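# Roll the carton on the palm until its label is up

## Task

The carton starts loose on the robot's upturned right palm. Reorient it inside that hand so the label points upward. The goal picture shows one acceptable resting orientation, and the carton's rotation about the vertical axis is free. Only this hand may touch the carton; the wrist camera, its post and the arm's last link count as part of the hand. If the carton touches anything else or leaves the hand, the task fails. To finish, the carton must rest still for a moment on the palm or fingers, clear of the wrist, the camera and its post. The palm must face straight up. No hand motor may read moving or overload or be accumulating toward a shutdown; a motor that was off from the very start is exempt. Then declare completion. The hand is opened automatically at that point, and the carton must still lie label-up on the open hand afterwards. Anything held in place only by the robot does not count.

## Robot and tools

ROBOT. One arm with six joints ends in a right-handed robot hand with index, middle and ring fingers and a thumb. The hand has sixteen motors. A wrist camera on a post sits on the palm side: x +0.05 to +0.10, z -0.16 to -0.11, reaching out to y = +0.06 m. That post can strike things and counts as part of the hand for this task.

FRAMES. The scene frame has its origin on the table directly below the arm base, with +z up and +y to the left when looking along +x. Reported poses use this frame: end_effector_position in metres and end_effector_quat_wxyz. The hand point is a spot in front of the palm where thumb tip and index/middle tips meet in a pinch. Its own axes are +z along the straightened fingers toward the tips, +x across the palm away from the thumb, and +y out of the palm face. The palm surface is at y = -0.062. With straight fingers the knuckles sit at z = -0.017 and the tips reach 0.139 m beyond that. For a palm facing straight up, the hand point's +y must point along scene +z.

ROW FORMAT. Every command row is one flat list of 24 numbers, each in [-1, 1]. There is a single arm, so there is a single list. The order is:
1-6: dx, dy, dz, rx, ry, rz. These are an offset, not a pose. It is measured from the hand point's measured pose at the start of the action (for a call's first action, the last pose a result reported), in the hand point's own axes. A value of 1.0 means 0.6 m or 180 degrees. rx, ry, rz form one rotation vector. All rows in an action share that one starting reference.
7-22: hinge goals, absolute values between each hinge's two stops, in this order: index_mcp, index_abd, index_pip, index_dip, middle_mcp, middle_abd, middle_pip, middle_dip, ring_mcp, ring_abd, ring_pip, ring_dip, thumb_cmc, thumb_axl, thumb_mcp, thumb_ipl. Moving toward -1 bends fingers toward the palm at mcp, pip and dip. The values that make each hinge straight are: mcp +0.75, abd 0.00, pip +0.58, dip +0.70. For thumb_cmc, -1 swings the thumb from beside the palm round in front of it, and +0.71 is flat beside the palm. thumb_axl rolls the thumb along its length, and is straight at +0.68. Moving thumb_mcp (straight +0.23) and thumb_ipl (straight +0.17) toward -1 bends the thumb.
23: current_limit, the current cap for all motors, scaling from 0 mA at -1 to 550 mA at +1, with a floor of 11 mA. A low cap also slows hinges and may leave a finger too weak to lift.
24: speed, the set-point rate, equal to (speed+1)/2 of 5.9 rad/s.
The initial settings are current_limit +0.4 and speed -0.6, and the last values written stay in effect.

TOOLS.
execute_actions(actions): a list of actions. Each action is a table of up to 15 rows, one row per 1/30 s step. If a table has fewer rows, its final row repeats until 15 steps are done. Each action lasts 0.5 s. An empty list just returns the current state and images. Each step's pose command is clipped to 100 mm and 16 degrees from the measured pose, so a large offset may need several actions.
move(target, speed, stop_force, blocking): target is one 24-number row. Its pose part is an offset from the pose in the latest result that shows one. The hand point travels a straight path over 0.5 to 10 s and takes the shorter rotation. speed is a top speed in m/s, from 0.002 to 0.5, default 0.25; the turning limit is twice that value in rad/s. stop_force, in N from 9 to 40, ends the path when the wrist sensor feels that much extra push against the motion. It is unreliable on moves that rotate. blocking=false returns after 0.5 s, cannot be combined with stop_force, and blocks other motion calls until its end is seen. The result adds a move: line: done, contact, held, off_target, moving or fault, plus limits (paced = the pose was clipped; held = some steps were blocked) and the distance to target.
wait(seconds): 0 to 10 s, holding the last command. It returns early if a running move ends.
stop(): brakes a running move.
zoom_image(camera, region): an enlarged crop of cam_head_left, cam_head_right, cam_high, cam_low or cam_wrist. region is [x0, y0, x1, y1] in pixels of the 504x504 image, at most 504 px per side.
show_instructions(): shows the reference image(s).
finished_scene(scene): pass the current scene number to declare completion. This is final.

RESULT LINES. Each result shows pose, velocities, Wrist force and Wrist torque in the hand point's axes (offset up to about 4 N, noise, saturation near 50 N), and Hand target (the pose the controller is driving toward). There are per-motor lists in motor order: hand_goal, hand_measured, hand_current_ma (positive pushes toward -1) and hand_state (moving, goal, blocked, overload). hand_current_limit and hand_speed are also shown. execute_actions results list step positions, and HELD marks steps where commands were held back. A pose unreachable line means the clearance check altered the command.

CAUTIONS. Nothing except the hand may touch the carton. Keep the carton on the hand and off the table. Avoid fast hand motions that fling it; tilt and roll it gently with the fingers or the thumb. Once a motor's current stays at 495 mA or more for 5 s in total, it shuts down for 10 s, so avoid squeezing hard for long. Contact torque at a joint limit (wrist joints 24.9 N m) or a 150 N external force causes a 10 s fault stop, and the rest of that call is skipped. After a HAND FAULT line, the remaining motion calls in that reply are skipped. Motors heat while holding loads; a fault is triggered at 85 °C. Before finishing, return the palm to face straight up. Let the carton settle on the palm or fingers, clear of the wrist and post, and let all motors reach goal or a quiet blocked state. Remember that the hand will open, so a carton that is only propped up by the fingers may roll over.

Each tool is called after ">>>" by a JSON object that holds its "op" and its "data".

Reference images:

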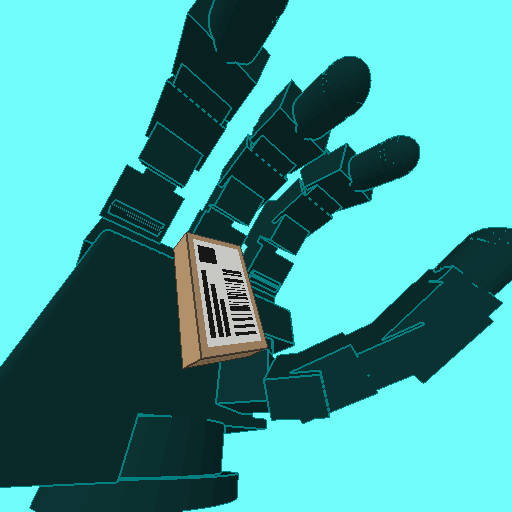

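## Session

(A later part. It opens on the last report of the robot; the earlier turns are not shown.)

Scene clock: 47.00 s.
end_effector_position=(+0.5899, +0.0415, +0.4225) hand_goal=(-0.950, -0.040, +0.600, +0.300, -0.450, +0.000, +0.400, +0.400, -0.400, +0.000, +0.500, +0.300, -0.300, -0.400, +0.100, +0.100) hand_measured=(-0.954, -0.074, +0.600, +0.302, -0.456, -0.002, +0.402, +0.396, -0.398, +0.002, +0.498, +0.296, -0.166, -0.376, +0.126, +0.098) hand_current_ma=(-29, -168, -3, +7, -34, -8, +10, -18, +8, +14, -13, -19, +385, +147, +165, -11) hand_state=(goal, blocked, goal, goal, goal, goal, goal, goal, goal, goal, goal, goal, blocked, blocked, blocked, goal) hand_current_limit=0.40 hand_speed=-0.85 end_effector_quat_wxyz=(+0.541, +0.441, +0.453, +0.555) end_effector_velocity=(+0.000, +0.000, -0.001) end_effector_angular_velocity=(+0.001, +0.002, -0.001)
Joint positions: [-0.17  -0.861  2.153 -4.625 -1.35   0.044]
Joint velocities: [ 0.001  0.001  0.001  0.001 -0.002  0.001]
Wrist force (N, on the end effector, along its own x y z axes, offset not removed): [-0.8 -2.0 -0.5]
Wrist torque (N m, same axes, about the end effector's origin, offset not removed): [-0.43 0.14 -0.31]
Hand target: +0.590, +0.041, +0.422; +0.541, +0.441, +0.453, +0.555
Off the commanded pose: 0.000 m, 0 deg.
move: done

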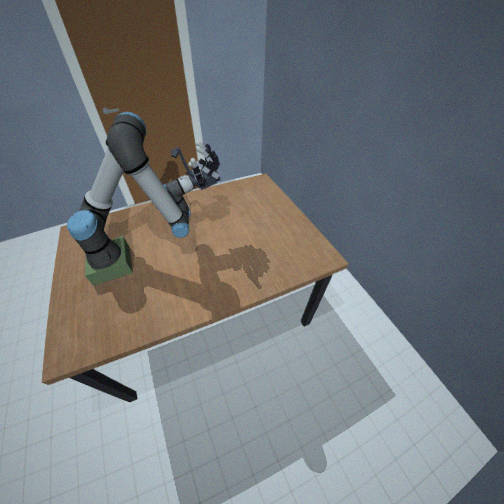

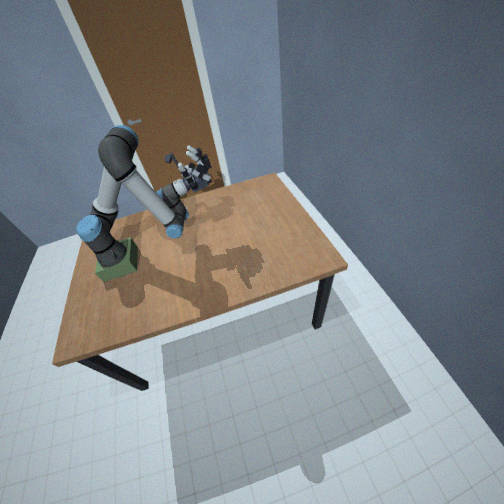

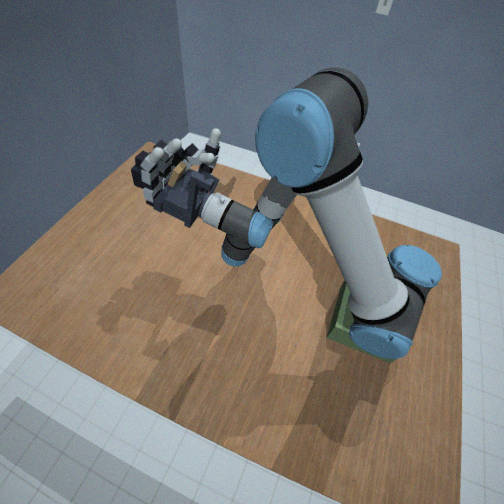

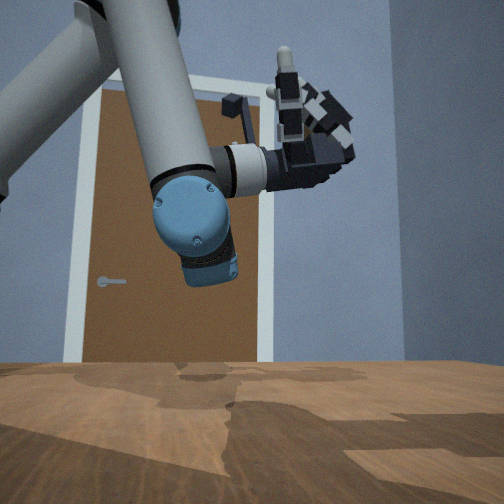

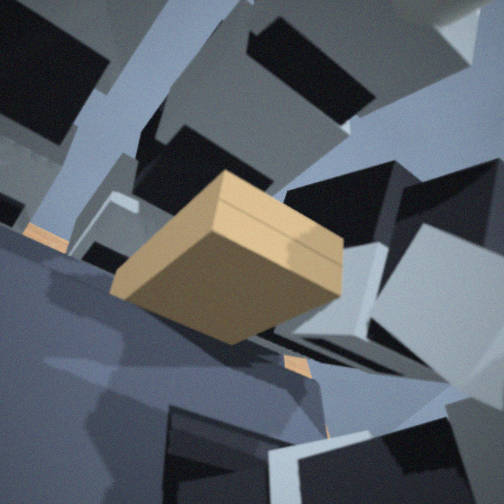

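Held by the index, probably. Open it too.

>>> {"op": "move", "data": {"target": [0,0,0,-0.02,0,0, -0.35,0,0.4,0.3, -0.3,0,0.25,0.4, -0.4,0.0,0.5,0.3, -0.12,-0.4,0.2,0.1,0.4,-0.8], "speed": 0.1}}

Scene clock: 51.50 s.
end_effector_position=(+0.5899, +0.0415, +0.4225) hand_goal=(-0.350, +0.000, +0.400, +0.300, -0.300, +0.000, +0.250, +0.400, -0.400, +0.000, +0.500, +0.300, -0.120, -0.400, +0.200, +0.100) hand_measured=(-0.354, -0.002, +0.400, +0.302, -0.304, -0.002, +0.252, +0.396, -0.398, +0.002, +0.498, +0.296, -0.116, -0.398, +0.200, +0.098) hand_current_ma=(-22, -14, +2, +7, -17, -8, +9, -18, +7, +14, -13, -19, +21, +16, +5, -10) hand_state=(goal, goal, goal, goal, goal, goal, goal, goal, goal, goal, goal, goal, goal, goal, goal, goal) hand_current_limit=0.40 hand_speed=-0.80 end_effector_quat_wxyz=(+0.554, +0.424, +0.435, +0.569) end_effector_velocity=(+0.000, -0.000, +0.000) end_effector_angular_velocity=(-0.001, -0.000, -0.001)
Joint positions: [-0.165 -0.819  2.106 -4.684 -1.358  0.056]
Joint velocities: [-0.001 -0.001 -0.     0.001 -0.    -0.002]
Wrist force (N, on the end effector, along its own x y z axes, offset not removed): [-1.1 1.1 -0.8]
Wrist torque (N m, same axes, about the end effector's origin, offset not removed): [0.05 0.16 -0.30]
Hand target: +0.590, +0.041, +0.422; +0.554, +0.424, +0.435, +0.569
Off the commanded pose: 0.000 m, 0 deg.
move: done

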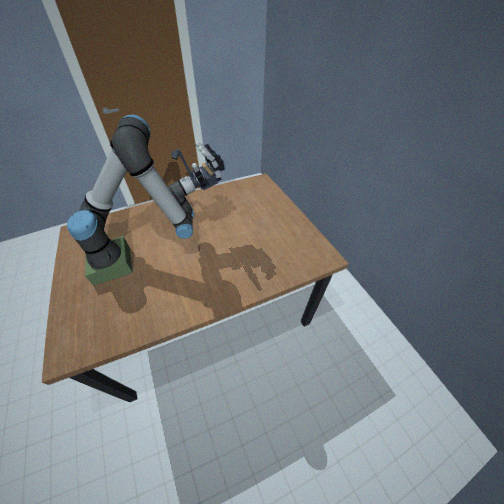

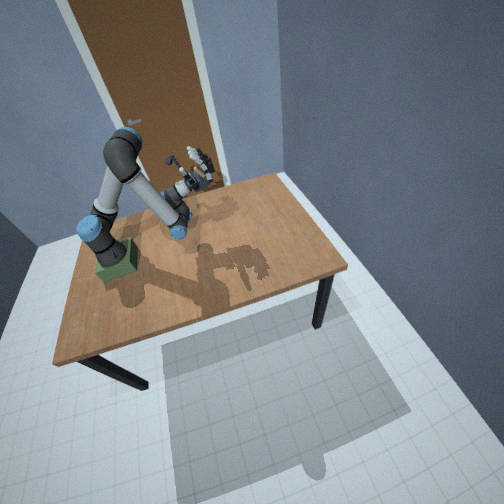

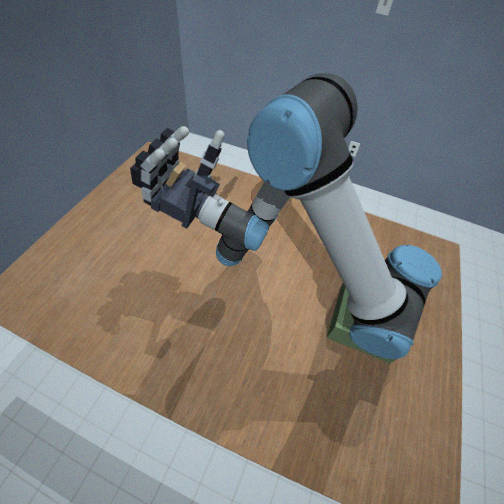

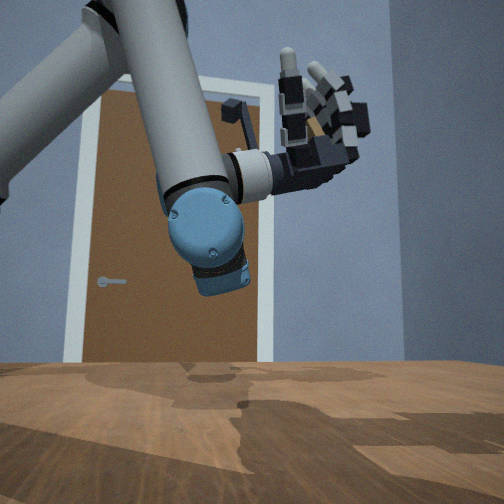

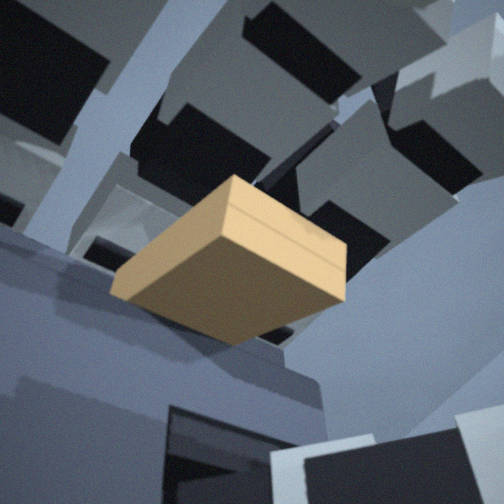

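>>> {"op": "move", "data": {"target": [0,0,0,0,0,0, 0.25,0,0.0,0.3, 0.25,0,0.0,0.3, -0.1,0.0,0.3,0.3, -0.12,-0.4,0.2,0.1,0.4,-0.8]}}

Scene clock: 55.23 s.
end_effector_position=(+0.5899, +0.0415, +0.4225) hand_goal=(+0.250, +0.000, +0.000, +0.300, +0.250, +0.000, +0.000, +0.300, -0.100, +0.000, +0.300, +0.300, -0.120, -0.400, +0.200, +0.100) hand_measured=(+0.254, -0.002, +0.002, +0.302, +0.254, -0.002, +0.002, +0.302, -0.100, +0.002, +0.302, +0.296, -0.116, -0.398, +0.200, +0.098) hand_current_ma=(+21, -14, +11, +7, +22, -8, +9, +12, +1, +14, +12, -19, +21, +16, +5, -10) hand_state=(goal, goal, goal, goal, goal, goal, goal, goal, goal, goal, goal, goal, goal, goal, goal, goal) hand_current_limit=0.40 hand_speed=-0.80 end_effector_quat_wxyz=(+0.554, +0.424, +0.435, +0.569) end_effector_velocity=(+0.000, -0.000, -0.000) end_effector_angular_velocity=(+0.001, -0.000, -0.000)
Joint positions: [-0.165 -0.819  2.106 -4.684 -1.358  0.056]
Joint velocities: [ 0.     0.001 -0.001 -0.    -0.001  0.001]
Wrist force (N, on the end effector, along its own x y z axes, offset not removed): [-0.1 1.0 -1.1]
Wrist torque (N m, same axes, about the end effector's origin, offset not removed): [0.19 0.07 -0.11]
Hand target: +0.590, +0.041, +0.422; +0.554, +0.424, +0.435, +0.569
Off the commanded pose: 0.000 m, 0 deg.
move: done

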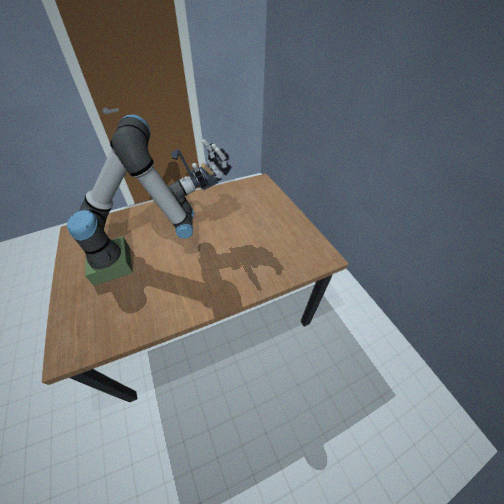

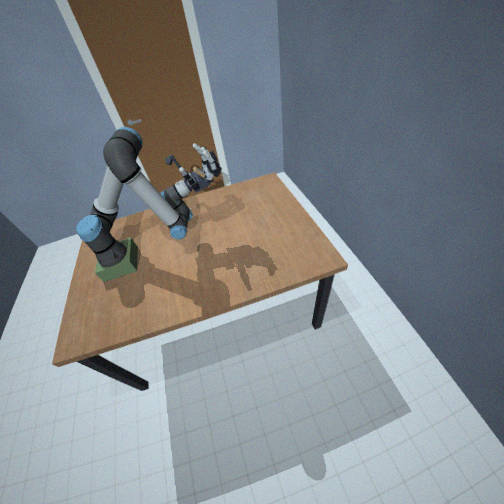

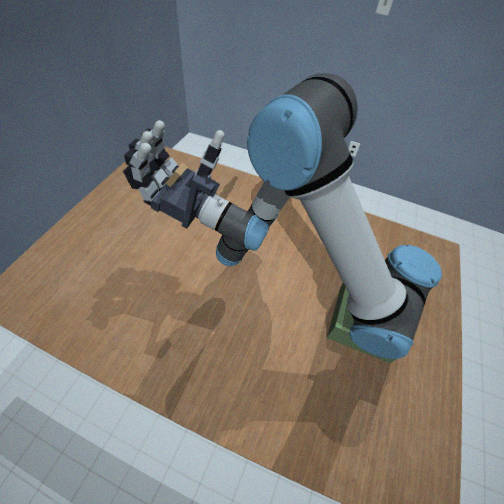

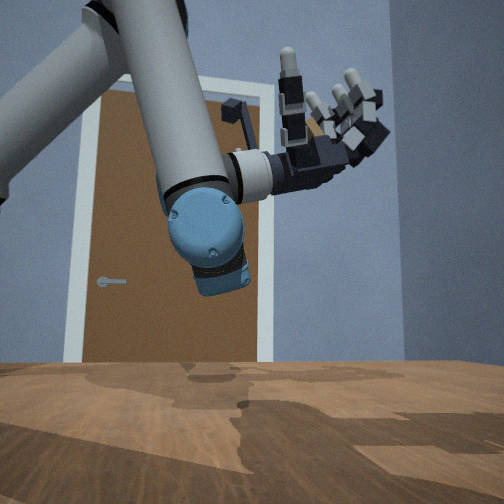

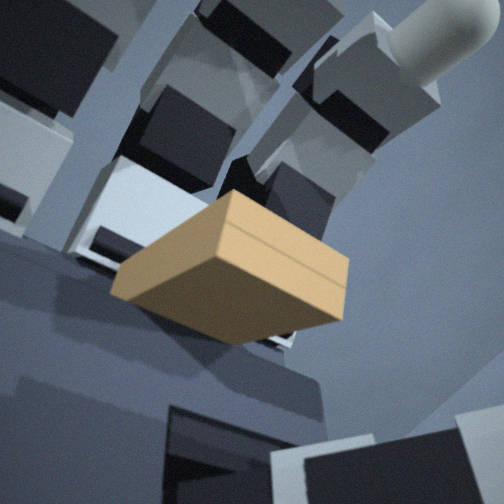

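>>> {"op": "execute_actions", "data": {"actions": []}}

Scene clock: 58.10 s.
end_effector_position=(+0.5899, +0.0415, +0.4225) hand_goal=(+0.250, +0.000, +0.000, +0.300, +0.250, +0.000, +0.000, +0.300, -0.100, +0.000, +0.300, +0.300, -0.120, -0.400, +0.200, +0.100) hand_measured=(+0.254, -0.002, +0.002, +0.302, +0.254, -0.002, +0.002, +0.302, -0.100, +0.002, +0.302, +0.296, -0.116, -0.398, +0.200, +0.098) hand_current_ma=(+21, -14, +11, +7, +22, -8, +9, +12, +1, +14, +12, -19, +21, +16, +5, -10) hand_state=(goal, goal, goal, goal, goal, goal, goal, goal, goal, goal, goal, goal, goal, goal, goal, goal) hand_current_limit=0.40 hand_speed=-0.80 end_effector_quat_wxyz=(+0.554, +0.424, +0.435, +0.569) end_effector_velocity=(-0.000, -0.001, +0.001) end_effector_angular_velocity=(+0.001, -0.003, -0.002)
Joint positions: [-0.165 -0.819  2.106 -4.684 -1.358  0.056]
Joint velocities: [-0.002 -0.    -0.    -0.002 -0.001  0.001]
Wrist force (N, on the end effector, along its own x y z axes, offset not removed): [-1.8 -0.5 -1.2]
Wrist torque (N m, same axes, about the end effector's origin, offset not removed): [-0.02 0.27 -0.34]
Hand target: +0.590, +0.041, +0.422; +0.554, +0.424, +0.435, +0.569
Off the commanded pose: 0.000 m, 0 deg.

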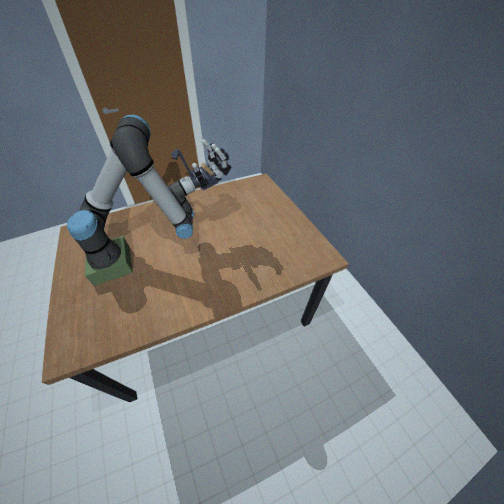

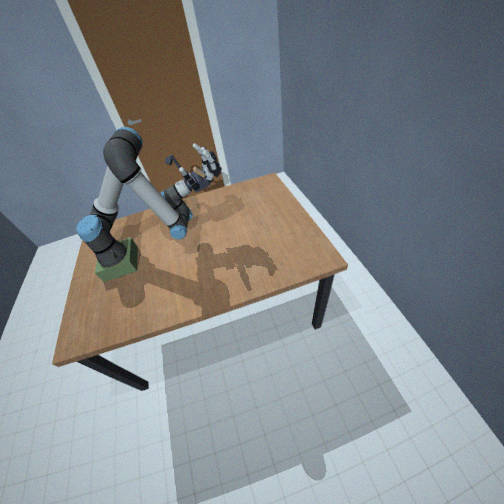

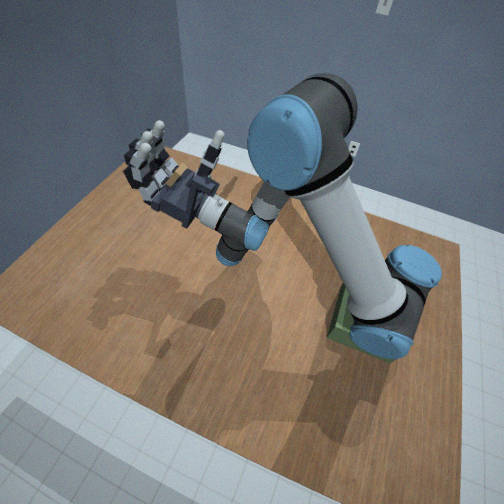

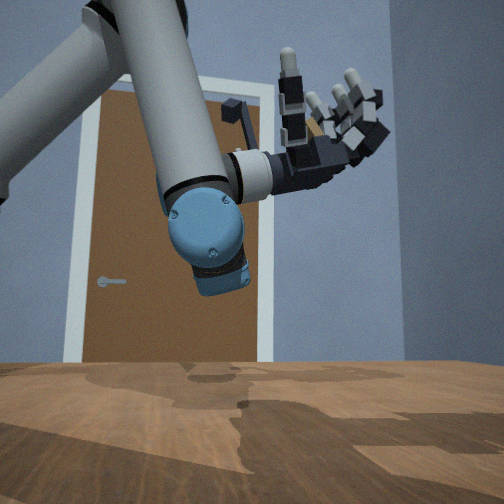

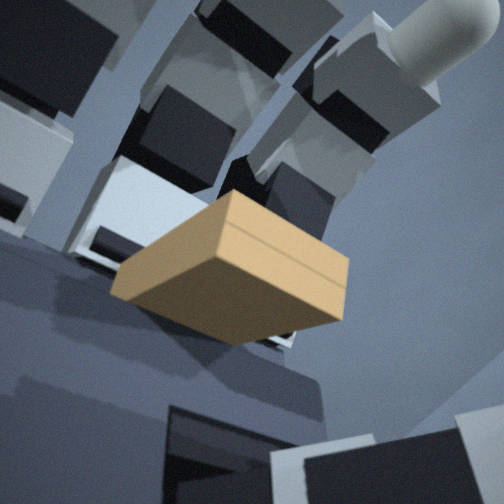

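Still there, leaning more. Open further.

>>> {"op": "move", "data": {"target": [0,0,0,0,0,0, 0.8,0,-0.3,0.0, 0.8,0,-0.3,0.0, 0.3,0.0,0.0,0.3, -0.12,-0.4,0.2,0.1,0.4,-0.8]}}

Scene clock: 61.20 s.
end_effector_position=(+0.5899, +0.0415, +0.4225) hand_goal=(+0.800, +0.000, -0.300, +0.000, +0.800, +0.000, -0.300, +0.000, +0.300, +0.000, +0.000, +0.300, -0.120, -0.400, +0.200, +0.100) hand_measured=(+0.806, -0.002, -0.298, +0.002, +0.808, -0.002, -0.296, +0.002, +0.304, +0.002, +0.002, +0.296, -0.116, -0.398, +0.200, +0.098) hand_current_ma=(+40, -14, +15, +13, +44, -8, +16, +13, +24, +14, +15, -19, +21, +16, +5, -10) hand_state=(goal, goal, goal, goal, goal, goal, goal, goal, goal, goal, goal, goal, goal, goal, goal, goal) hand_current_limit=0.40 hand_speed=-0.80 end_effector_quat_wxyz=(+0.554, +0.424, +0.435, +0.569) end_effector_velocity=(-0.000, -0.000, +0.000) end_effector_angular_velocity=(+0.000, -0.002, -0.000)
Joint positions: [-0.165 -0.819  2.106 -4.684 -1.358  0.056]
Joint velocities: [-0.    -0.    -0.    -0.001 -0.     0.001]
Wrist force (N, on the end effector, along its own x y z axes, offset not removed): [0.0 0.5 -0.4]
Wrist torque (N m, same axes, about the end effector's origin, offset not removed): [0.08 0.00 -0.18]
Hand target: +0.590, +0.041, +0.422; +0.554, +0.424, +0.435, +0.569
Off the commanded pose: 0.000 m, 0 deg.
move: done

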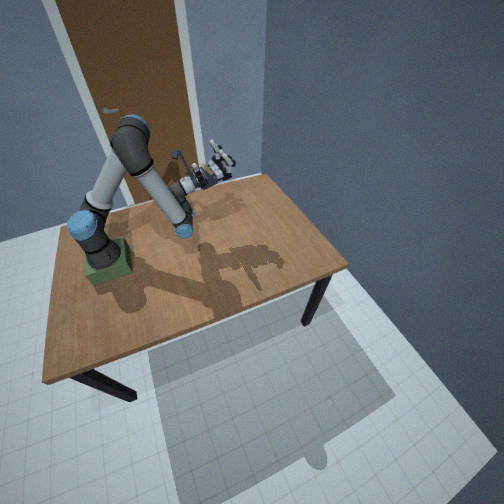

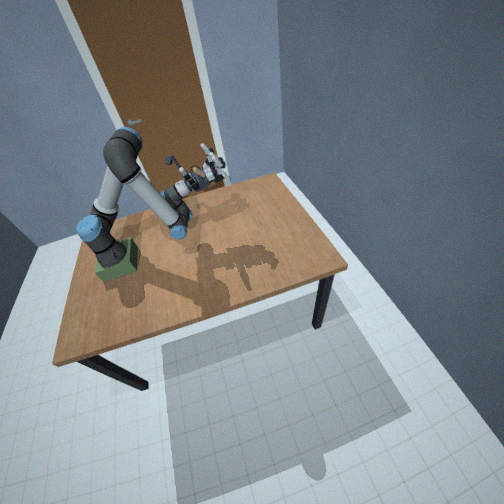

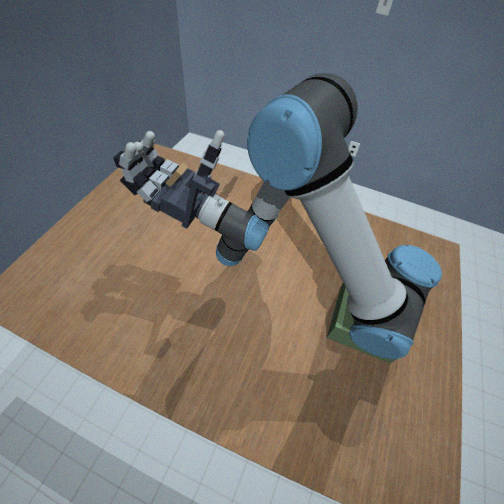

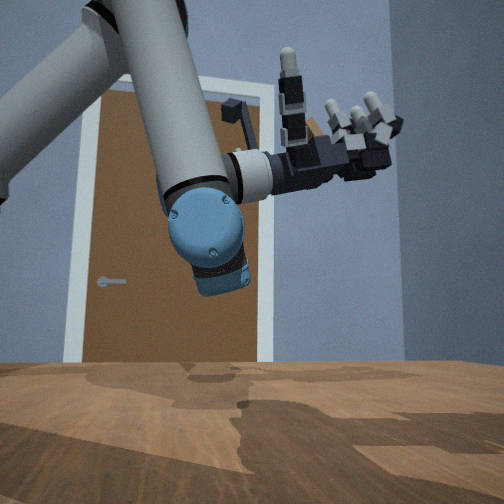

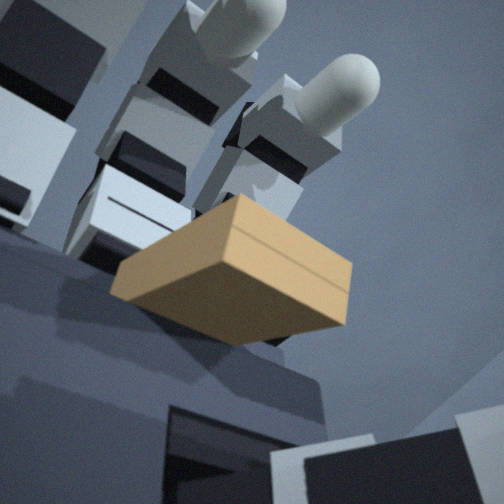

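>>> {"op": "move", "data": {"target": [0,0,0,0,0,0, 0.8,0.1,-0.3,0.0, 0.75,0.1,-0.95,-0.5, 0.3,0.0,0.0,0.3, -0.12,-0.4,0.2,0.1,0.2,-0.75]}}

>>> {"op": "zoom_image", "data": {"camera": "cam_low", "region": [260,40,420,200]}}

Scene clock: 65.77 s.
end_effector_position=(+0.5899, +0.0415, +0.4225) hand_goal=(+0.800, +0.100, -0.300, +0.000, +0.750, +0.100, -0.950, -0.500, +0.300, +0.000, +0.000, +0.300, -0.120, -0.400, +0.200, +0.100) hand_measured=(+0.806, +0.098, -0.298, +0.002, +0.770, +0.096, -0.948, -0.498, +0.304, +0.002, +0.002, +0.296, -0.116, -0.398, +0.200, +0.098) hand_current_ma=(+40, -14, +15, +13, +106, -15, +7, +12, +24, +14, +15, -19, +21, +16, +5, -10) hand_state=(goal, goal, goal, goal, goal, goal, goal, goal, goal, goal, goal, goal, goal, goal, goal, goal) hand_current_limit=0.20 hand_speed=-0.75 end_effector_quat_wxyz=(+0.554, +0.424, +0.435, +0.569) end_effector_velocity=(-0.000, -0.000, +0.001) end_effector_angular_velocity=(+0.001, -0.000, -0.000)
Joint positions: [-0.165 -0.819  2.106 -4.684 -1.358  0.056]
Joint velocities: [-0.001 -0.002  0.001  0.001 -0.     0.001]
Wrist force (N, on the end effector, along its own x y z axes, offset not removed): [0.3 0.2 -0.2]
Wrist torque (N m, same axes, about the end effector's origin, offset not removed): [0.07 -0.04 -0.17]
Hand target: +0.590, +0.041, +0.422; +0.554, +0.424, +0.435, +0.569
Off the commanded pose: 0.000 m, 0 deg.
move: done

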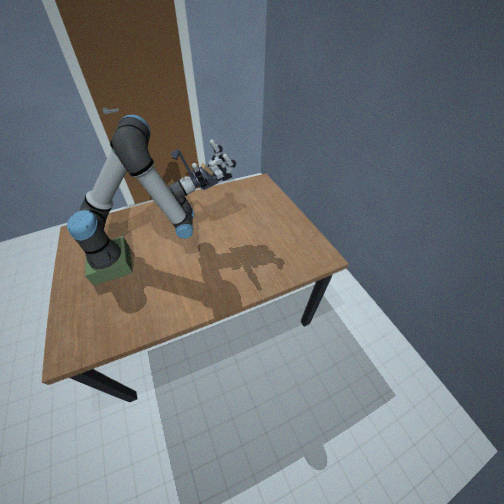

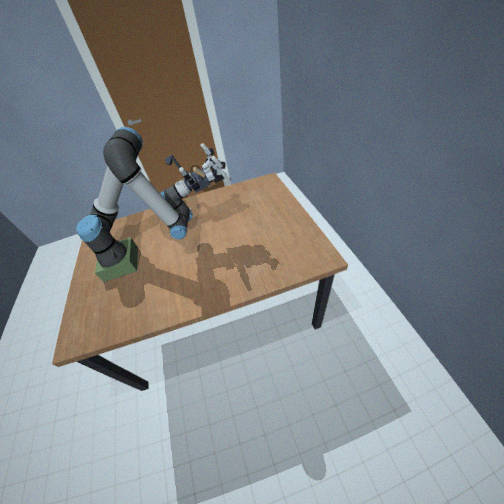

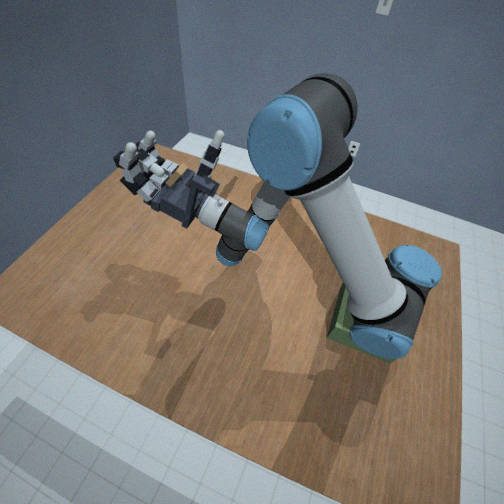

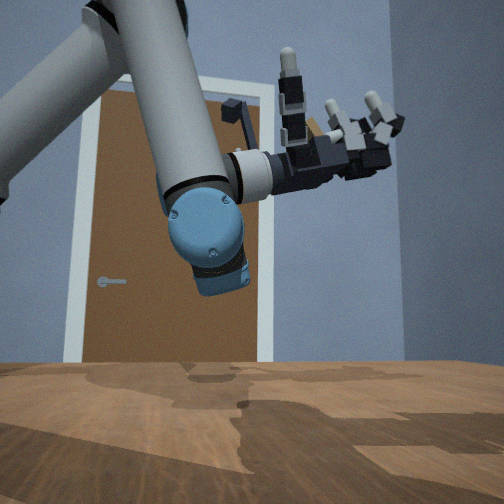

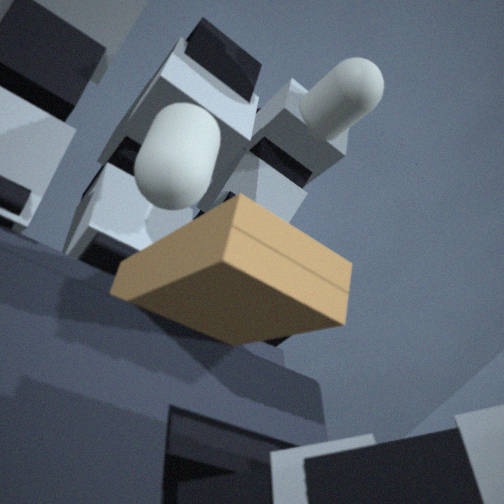

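Region (260, 40, 420, 200) of cam_low's 504x504 image, scaled by 3.150, with more detail than that image has.

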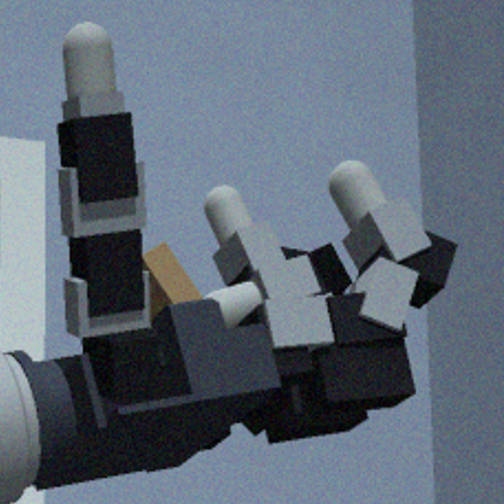

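>>> {"op": "move", "data": {"target": [0,0,0,0,0,0, 0.8,0.1,-0.3,0.0, 0.45,-0.2,-0.95,-0.2, 0.5,-0.2,0.0,0.3, -0.12,-0.4,0.2,0.1,0.2,-0.8]}}

Scene clock: 68.93 s.
end_effector_position=(+0.5899, +0.0415, +0.4225) hand_goal=(+0.800, +0.100, -0.300, +0.000, +0.450, -0.200, -0.950, -0.200, +0.500, -0.200, +0.000, +0.300, -0.120, -0.400, +0.200, +0.100) hand_measured=(+0.806, +0.098, -0.298, +0.002, +0.466, -0.196, -0.950, -0.204, +0.506, -0.198, +0.002, +0.296, -0.116, -0.398, +0.200, +0.098) hand_current_ma=(+40, -14, +15, +13, +81, +15, +2, -22, +35, +11, +15, -17, +21, +16, +5, -10) hand_state=(goal, goal, goal, goal, goal, goal, goal, goal, goal, goal, goal, goal, goal, goal, goal, goal) hand_current_limit=0.20 hand_speed=-0.80 end_effector_quat_wxyz=(+0.554, +0.424, +0.435, +0.569) end_effector_velocity=(+0.000, -0.001, -0.001) end_effector_angular_velocity=(-0.000, +0.001, -0.002)
Joint positions: [-0.165 -0.819  2.106 -4.684 -1.358  0.056]
Joint velocities: [-0.002  0.001  0.    -0.    -0.    -0.   ]
Wrist force (N, on the end effector, along its own x y z axes, offset not removed): [0.5 0.3 -0.6]
Wrist torque (N m, same axes, about the end effector's origin, offset not removed): [-0.01 -0.02 -0.08]
Hand target: +0.590, +0.041, +0.422; +0.554, +0.424, +0.435, +0.569
Off the commanded pose: 0.000 m, 0 deg.
move: done

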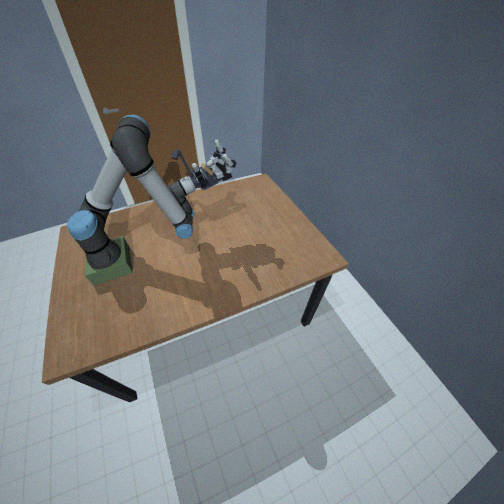

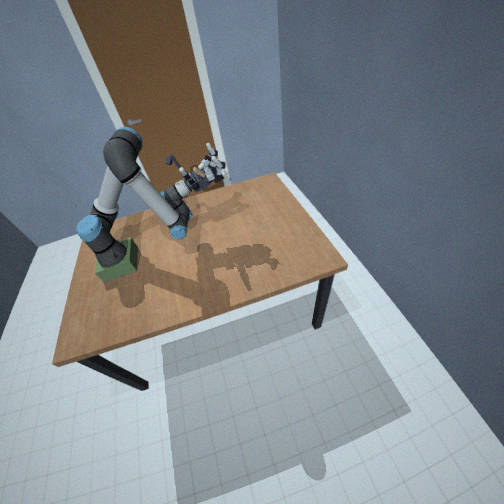

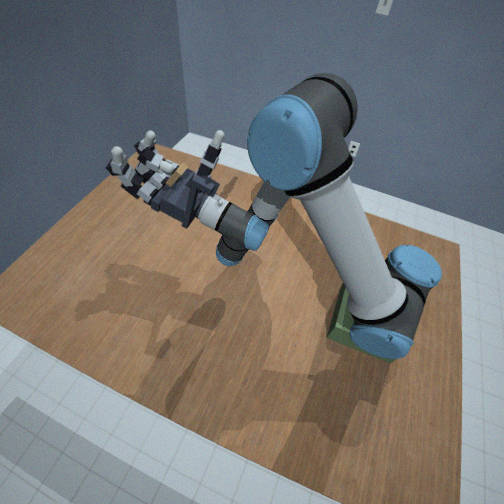

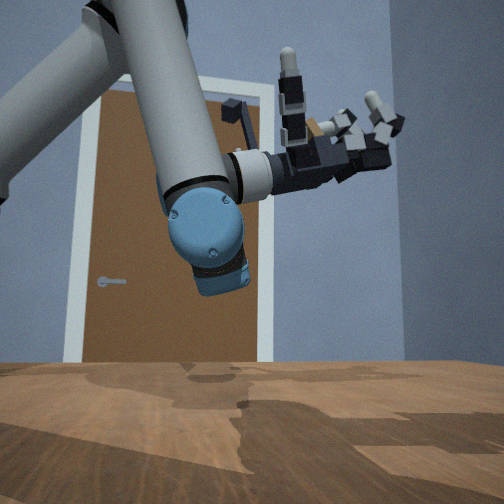

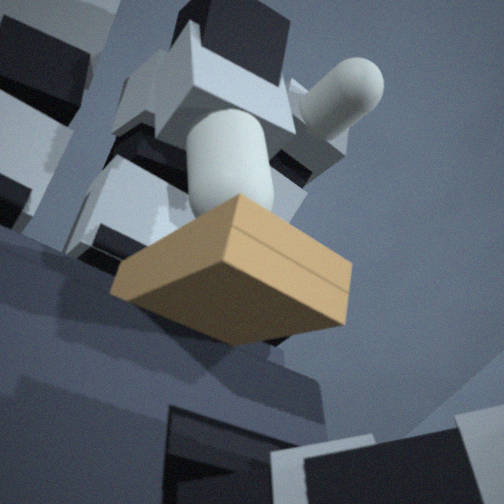

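>>> {"op": "move", "data": {"target": [0,0,0,0.04,0,0, 0.8,0.1,-0.3,0.0, 0.2,-0.2,-0.95,-0.05, 0.5,-0.2,0.0,0.3, -0.12,-0.4,0.2,0.1,0.0,-0.88], "speed": 0.08}}

Scene clock: 72.93 s.
end_effector_position=(+0.5899, +0.0415, +0.4225) hand_goal=(+0.800, +0.100, -0.300, +0.000, +0.200, -0.200, -0.950, -0.050, +0.500, -0.200, +0.000, +0.300, -0.120, -0.400, +0.200, +0.100) hand_measured=(+0.808, +0.098, -0.298, +0.002, +0.390, -0.198, -0.950, -0.064, +0.506, -0.198, +0.002, +0.296, -0.116, -0.398, +0.200, +0.098) hand_current_ma=(+41, -14, +15, +13, +275, +5, +2, -69, +39, +11, +15, -17, +21, +16, +5, -10) hand_state=(goal, goal, goal, goal, blocked, goal, goal, goal, goal, goal, goal, goal, goal, goal, goal, goal) hand_current_limit=0.00 hand_speed=-0.88 end_effector_quat_wxyz=(+0.527, +0.457, +0.470, +0.541) end_effector_velocity=(-0.000, +0.000, +0.001) end_effector_angular_velocity=(-0.001, +0.009, +0.000)
Joint positions: [-0.175 -0.906  2.196 -4.56  -1.343  0.03 ]
Joint velocities: [-0.001 -0.009  0.007  0.011  0.002 -0.002]
Wrist force (N, on the end effector, along its own x y z axes, offset not removed): [-0.7 0.1 0.3]
Wrist torque (N m, same axes, about the end effector's origin, offset not removed): [-0.03 0.14 -0.31]
Hand target: +0.590, +0.041, +0.423; +0.527, +0.458, +0.470, +0.541
Off the commanded pose: 0.000 m, 0 deg.
move: done

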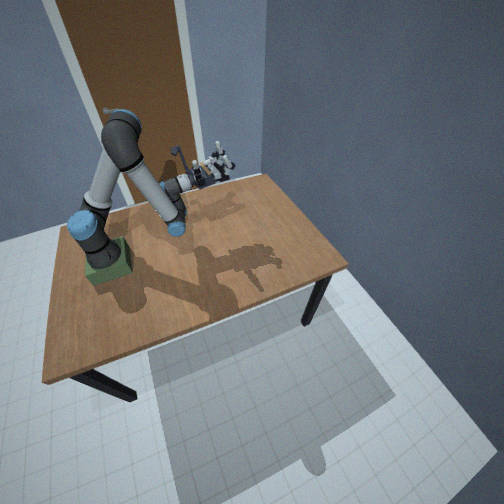

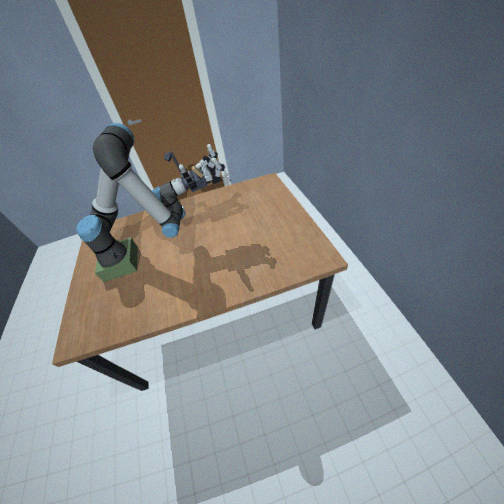

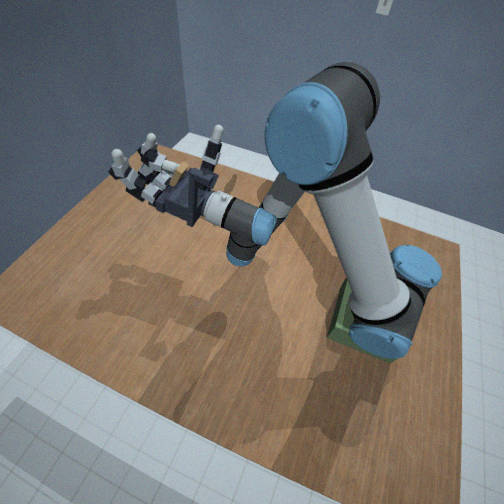

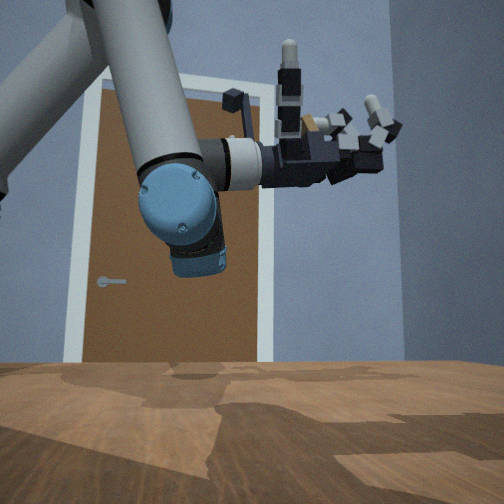

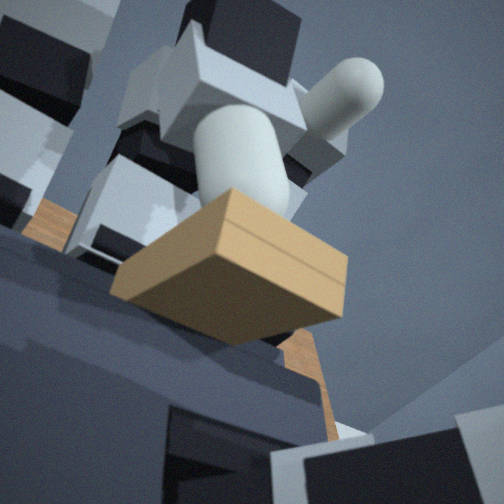

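>>> {"op": "execute_actions", "data": {"actions": [[[0,0,0,0,0,0, 1,0.1,-0.3,0.0, 0.55,-0.2,-1,-0.45, 0.5,-0.2,0.0,0.3, -0.12,-0.4,0.2,0.1,0.2,-0.6]],[[0,0,0,0,0,0, 1,0.1,-0.3,0.0, 0.2,-0.2,-1,-0.45, 0.5,-0.2,0.0,0.3, -0.12,-0.4,0.2,0.1,0.2,-0.7]]]}}

>>> {"op": "move", "data": {"target": [0,0,0,0,0,0, 1,0.1,-0.3,0.0, 0.2,-0.2,-0.95,-0.05, 0.5,-0.2,0.0,0.3, -0.12,-0.4,0.2,0.1,0.2,-0.85]}}

Scene clock: 78.17 s.
end_effector_position=(+0.5899, +0.0415, +0.4225) hand_goal=(+1.000, +0.100, -0.300, +0.000, +0.200, -0.200, -1.000, -0.450, +0.500, -0.200, +0.000, +0.300, -0.120, -0.400, +0.200, +0.100) hand_measured=(+1.000, +0.098, -0.298, +0.002, +0.422, -0.200, -0.988, -0.454, +0.506, -0.198, +0.002, +0.296, -0.116, -0.398, +0.200, +0.098) hand_current_ma=(+2, -14, +15, +13, +330, +0, +60, -18, +39, +11, +15, -16, +21, +16, +5, -10) hand_state=(goal, goal, goal, goal, blocked, goal, goal, goal, goal, goal, goal, goal, goal, goal, goal, goal) hand_current_limit=0.20 hand_speed=-0.70 end_effector_quat_wxyz=(+0.527, +0.457, +0.470, +0.541) end_effector_velocity=(-0.000, -0.000, +0.000) end_effector_angular_velocity=(-0.001, +0.000, -0.000)
Joint positions: [-0.175 -0.906  2.196 -4.56  -1.343  0.03 ]
Joint velocities: [-0.    -0.001  0.     0.001  0.    -0.001]
Wrist force (N, on the end effector, along its own x y z axes, offset not removed): [-1.8 -0.4 -0.4]
Wrist torque (N m, same axes, about the end effector's origin, offset not removed): [-0.05 0.15 -0.33]
Hand target: +0.590, +0.041, +0.422; +0.527, +0.457, +0.470, +0.541
Off the commanded pose: 0.000 m, 0 deg.
Step readings (end_effector_position; steps 1 to 15: 1st action; 16 to 30: 2nd action):
0: (+0.5899, +0.0415, +0.4225)
1: (+0.5899, +0.0415, +0.4225)
2: (+0.5899, +0.0415, +0.4225)
4: (+0.5899, +0.0415, +0.4224)
8: (+0.5899, +0.0415, +0.4224)
15: (+0.5899, +0.0415, +0.4225)
16: (+0.5899, +0.0415, +0.4225)
17: (+0.5899, +0.0415, +0.4225)
19: (+0.5899, +0.0415, +0.4225)
23: (+0.5899, +0.0415, +0.4225)
30: end_effector_position above

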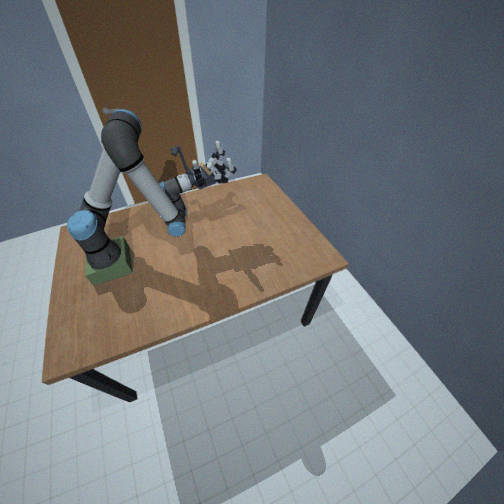

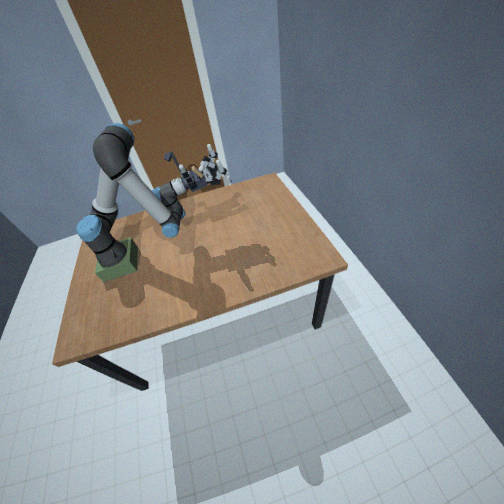

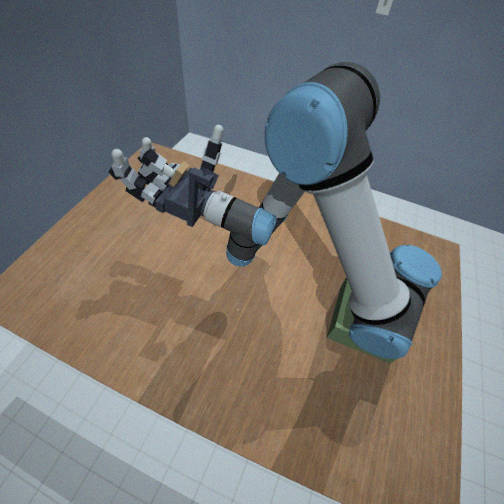

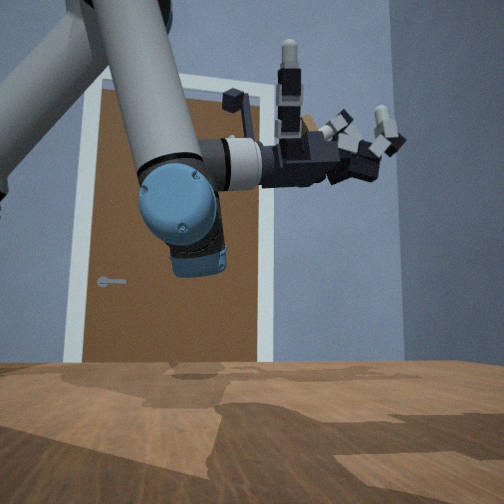

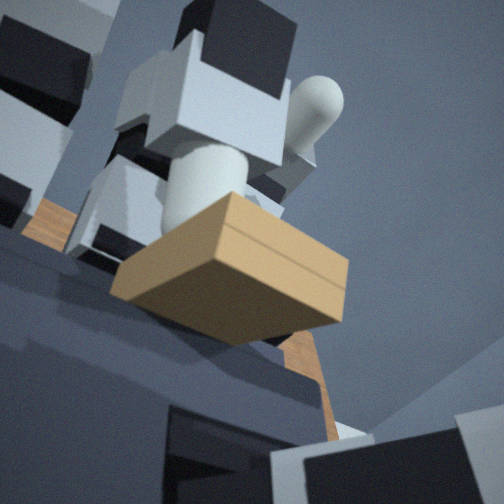

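Scene clock: 79.80 s.
end_effector_position=(+0.5899, +0.0415, +0.4225) hand_goal=(+1.000, +0.100, -0.300, +0.000, +0.200, -0.200, -0.950, -0.050, +0.500, -0.200, +0.000, +0.300, -0.120, -0.400, +0.200, +0.100) hand_measured=(+1.000, +0.098, -0.298, +0.002, +0.388, -0.202, -0.952, -0.066, +0.506, -0.198, +0.002, +0.296, -0.116, -0.398, +0.200, +0.098) hand_current_ma=(+2, -14, +15, +13, +330, -12, -15, -82, +39, +11, +15, -16, +21, +16, +5, -10) hand_state=(goal, goal, goal, goal, blocked, goal, goal, goal, goal, goal, goal, goal, goal, goal, goal, goal) hand_current_limit=0.20 hand_speed=-0.85 end_effector_quat_wxyz=(+0.527, +0.457, +0.470, +0.541) end_effector_velocity=(-0.001, +0.001, +0.000) end_effector_angular_velocity=(-0.001, -0.002, +0.001)
Joint positions: [-0.175 -0.906  2.196 -4.56  -1.343  0.03 ]
Joint velocities: [ 0.001  0.     0.001 -0.003 -0.    -0.001]
Wrist force (N, on the end effector, along its own x y z axes, offset not removed): [-1.1 0.3 -0.6]
Wrist torque (N m, same axes, about the end effector's origin, offset not removed): [0.08 0.14 -0.24]
Hand target: +0.590, +0.041, +0.422; +0.527, +0.457, +0.470, +0.541
Off the commanded pose: 0.000 m, 0 deg.
move: done

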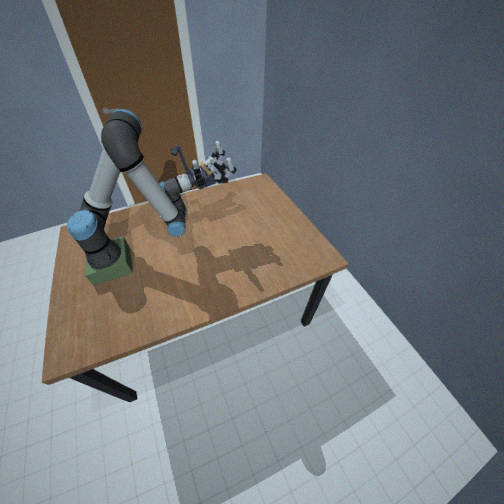

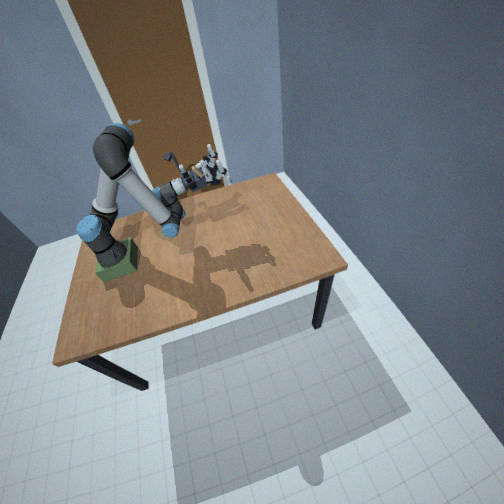

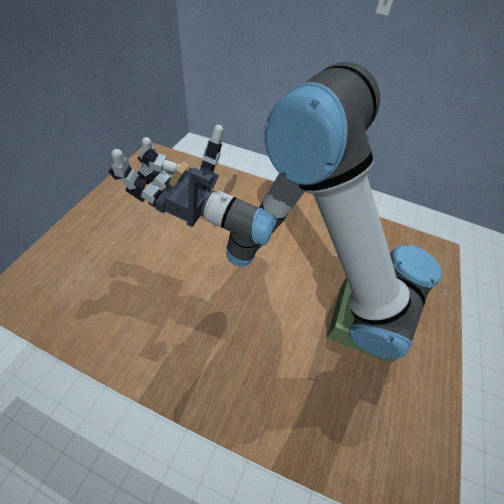

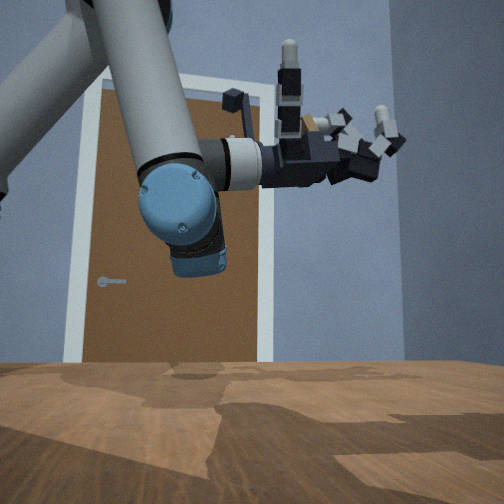

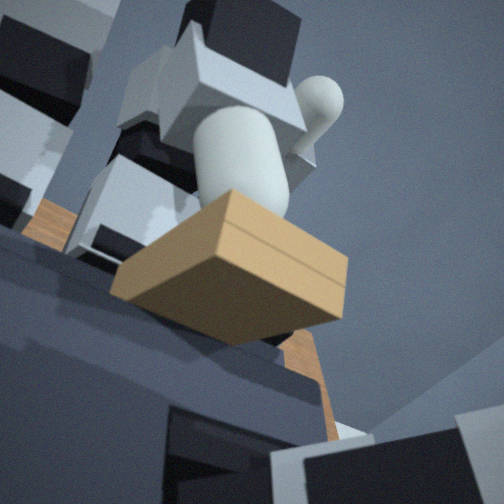

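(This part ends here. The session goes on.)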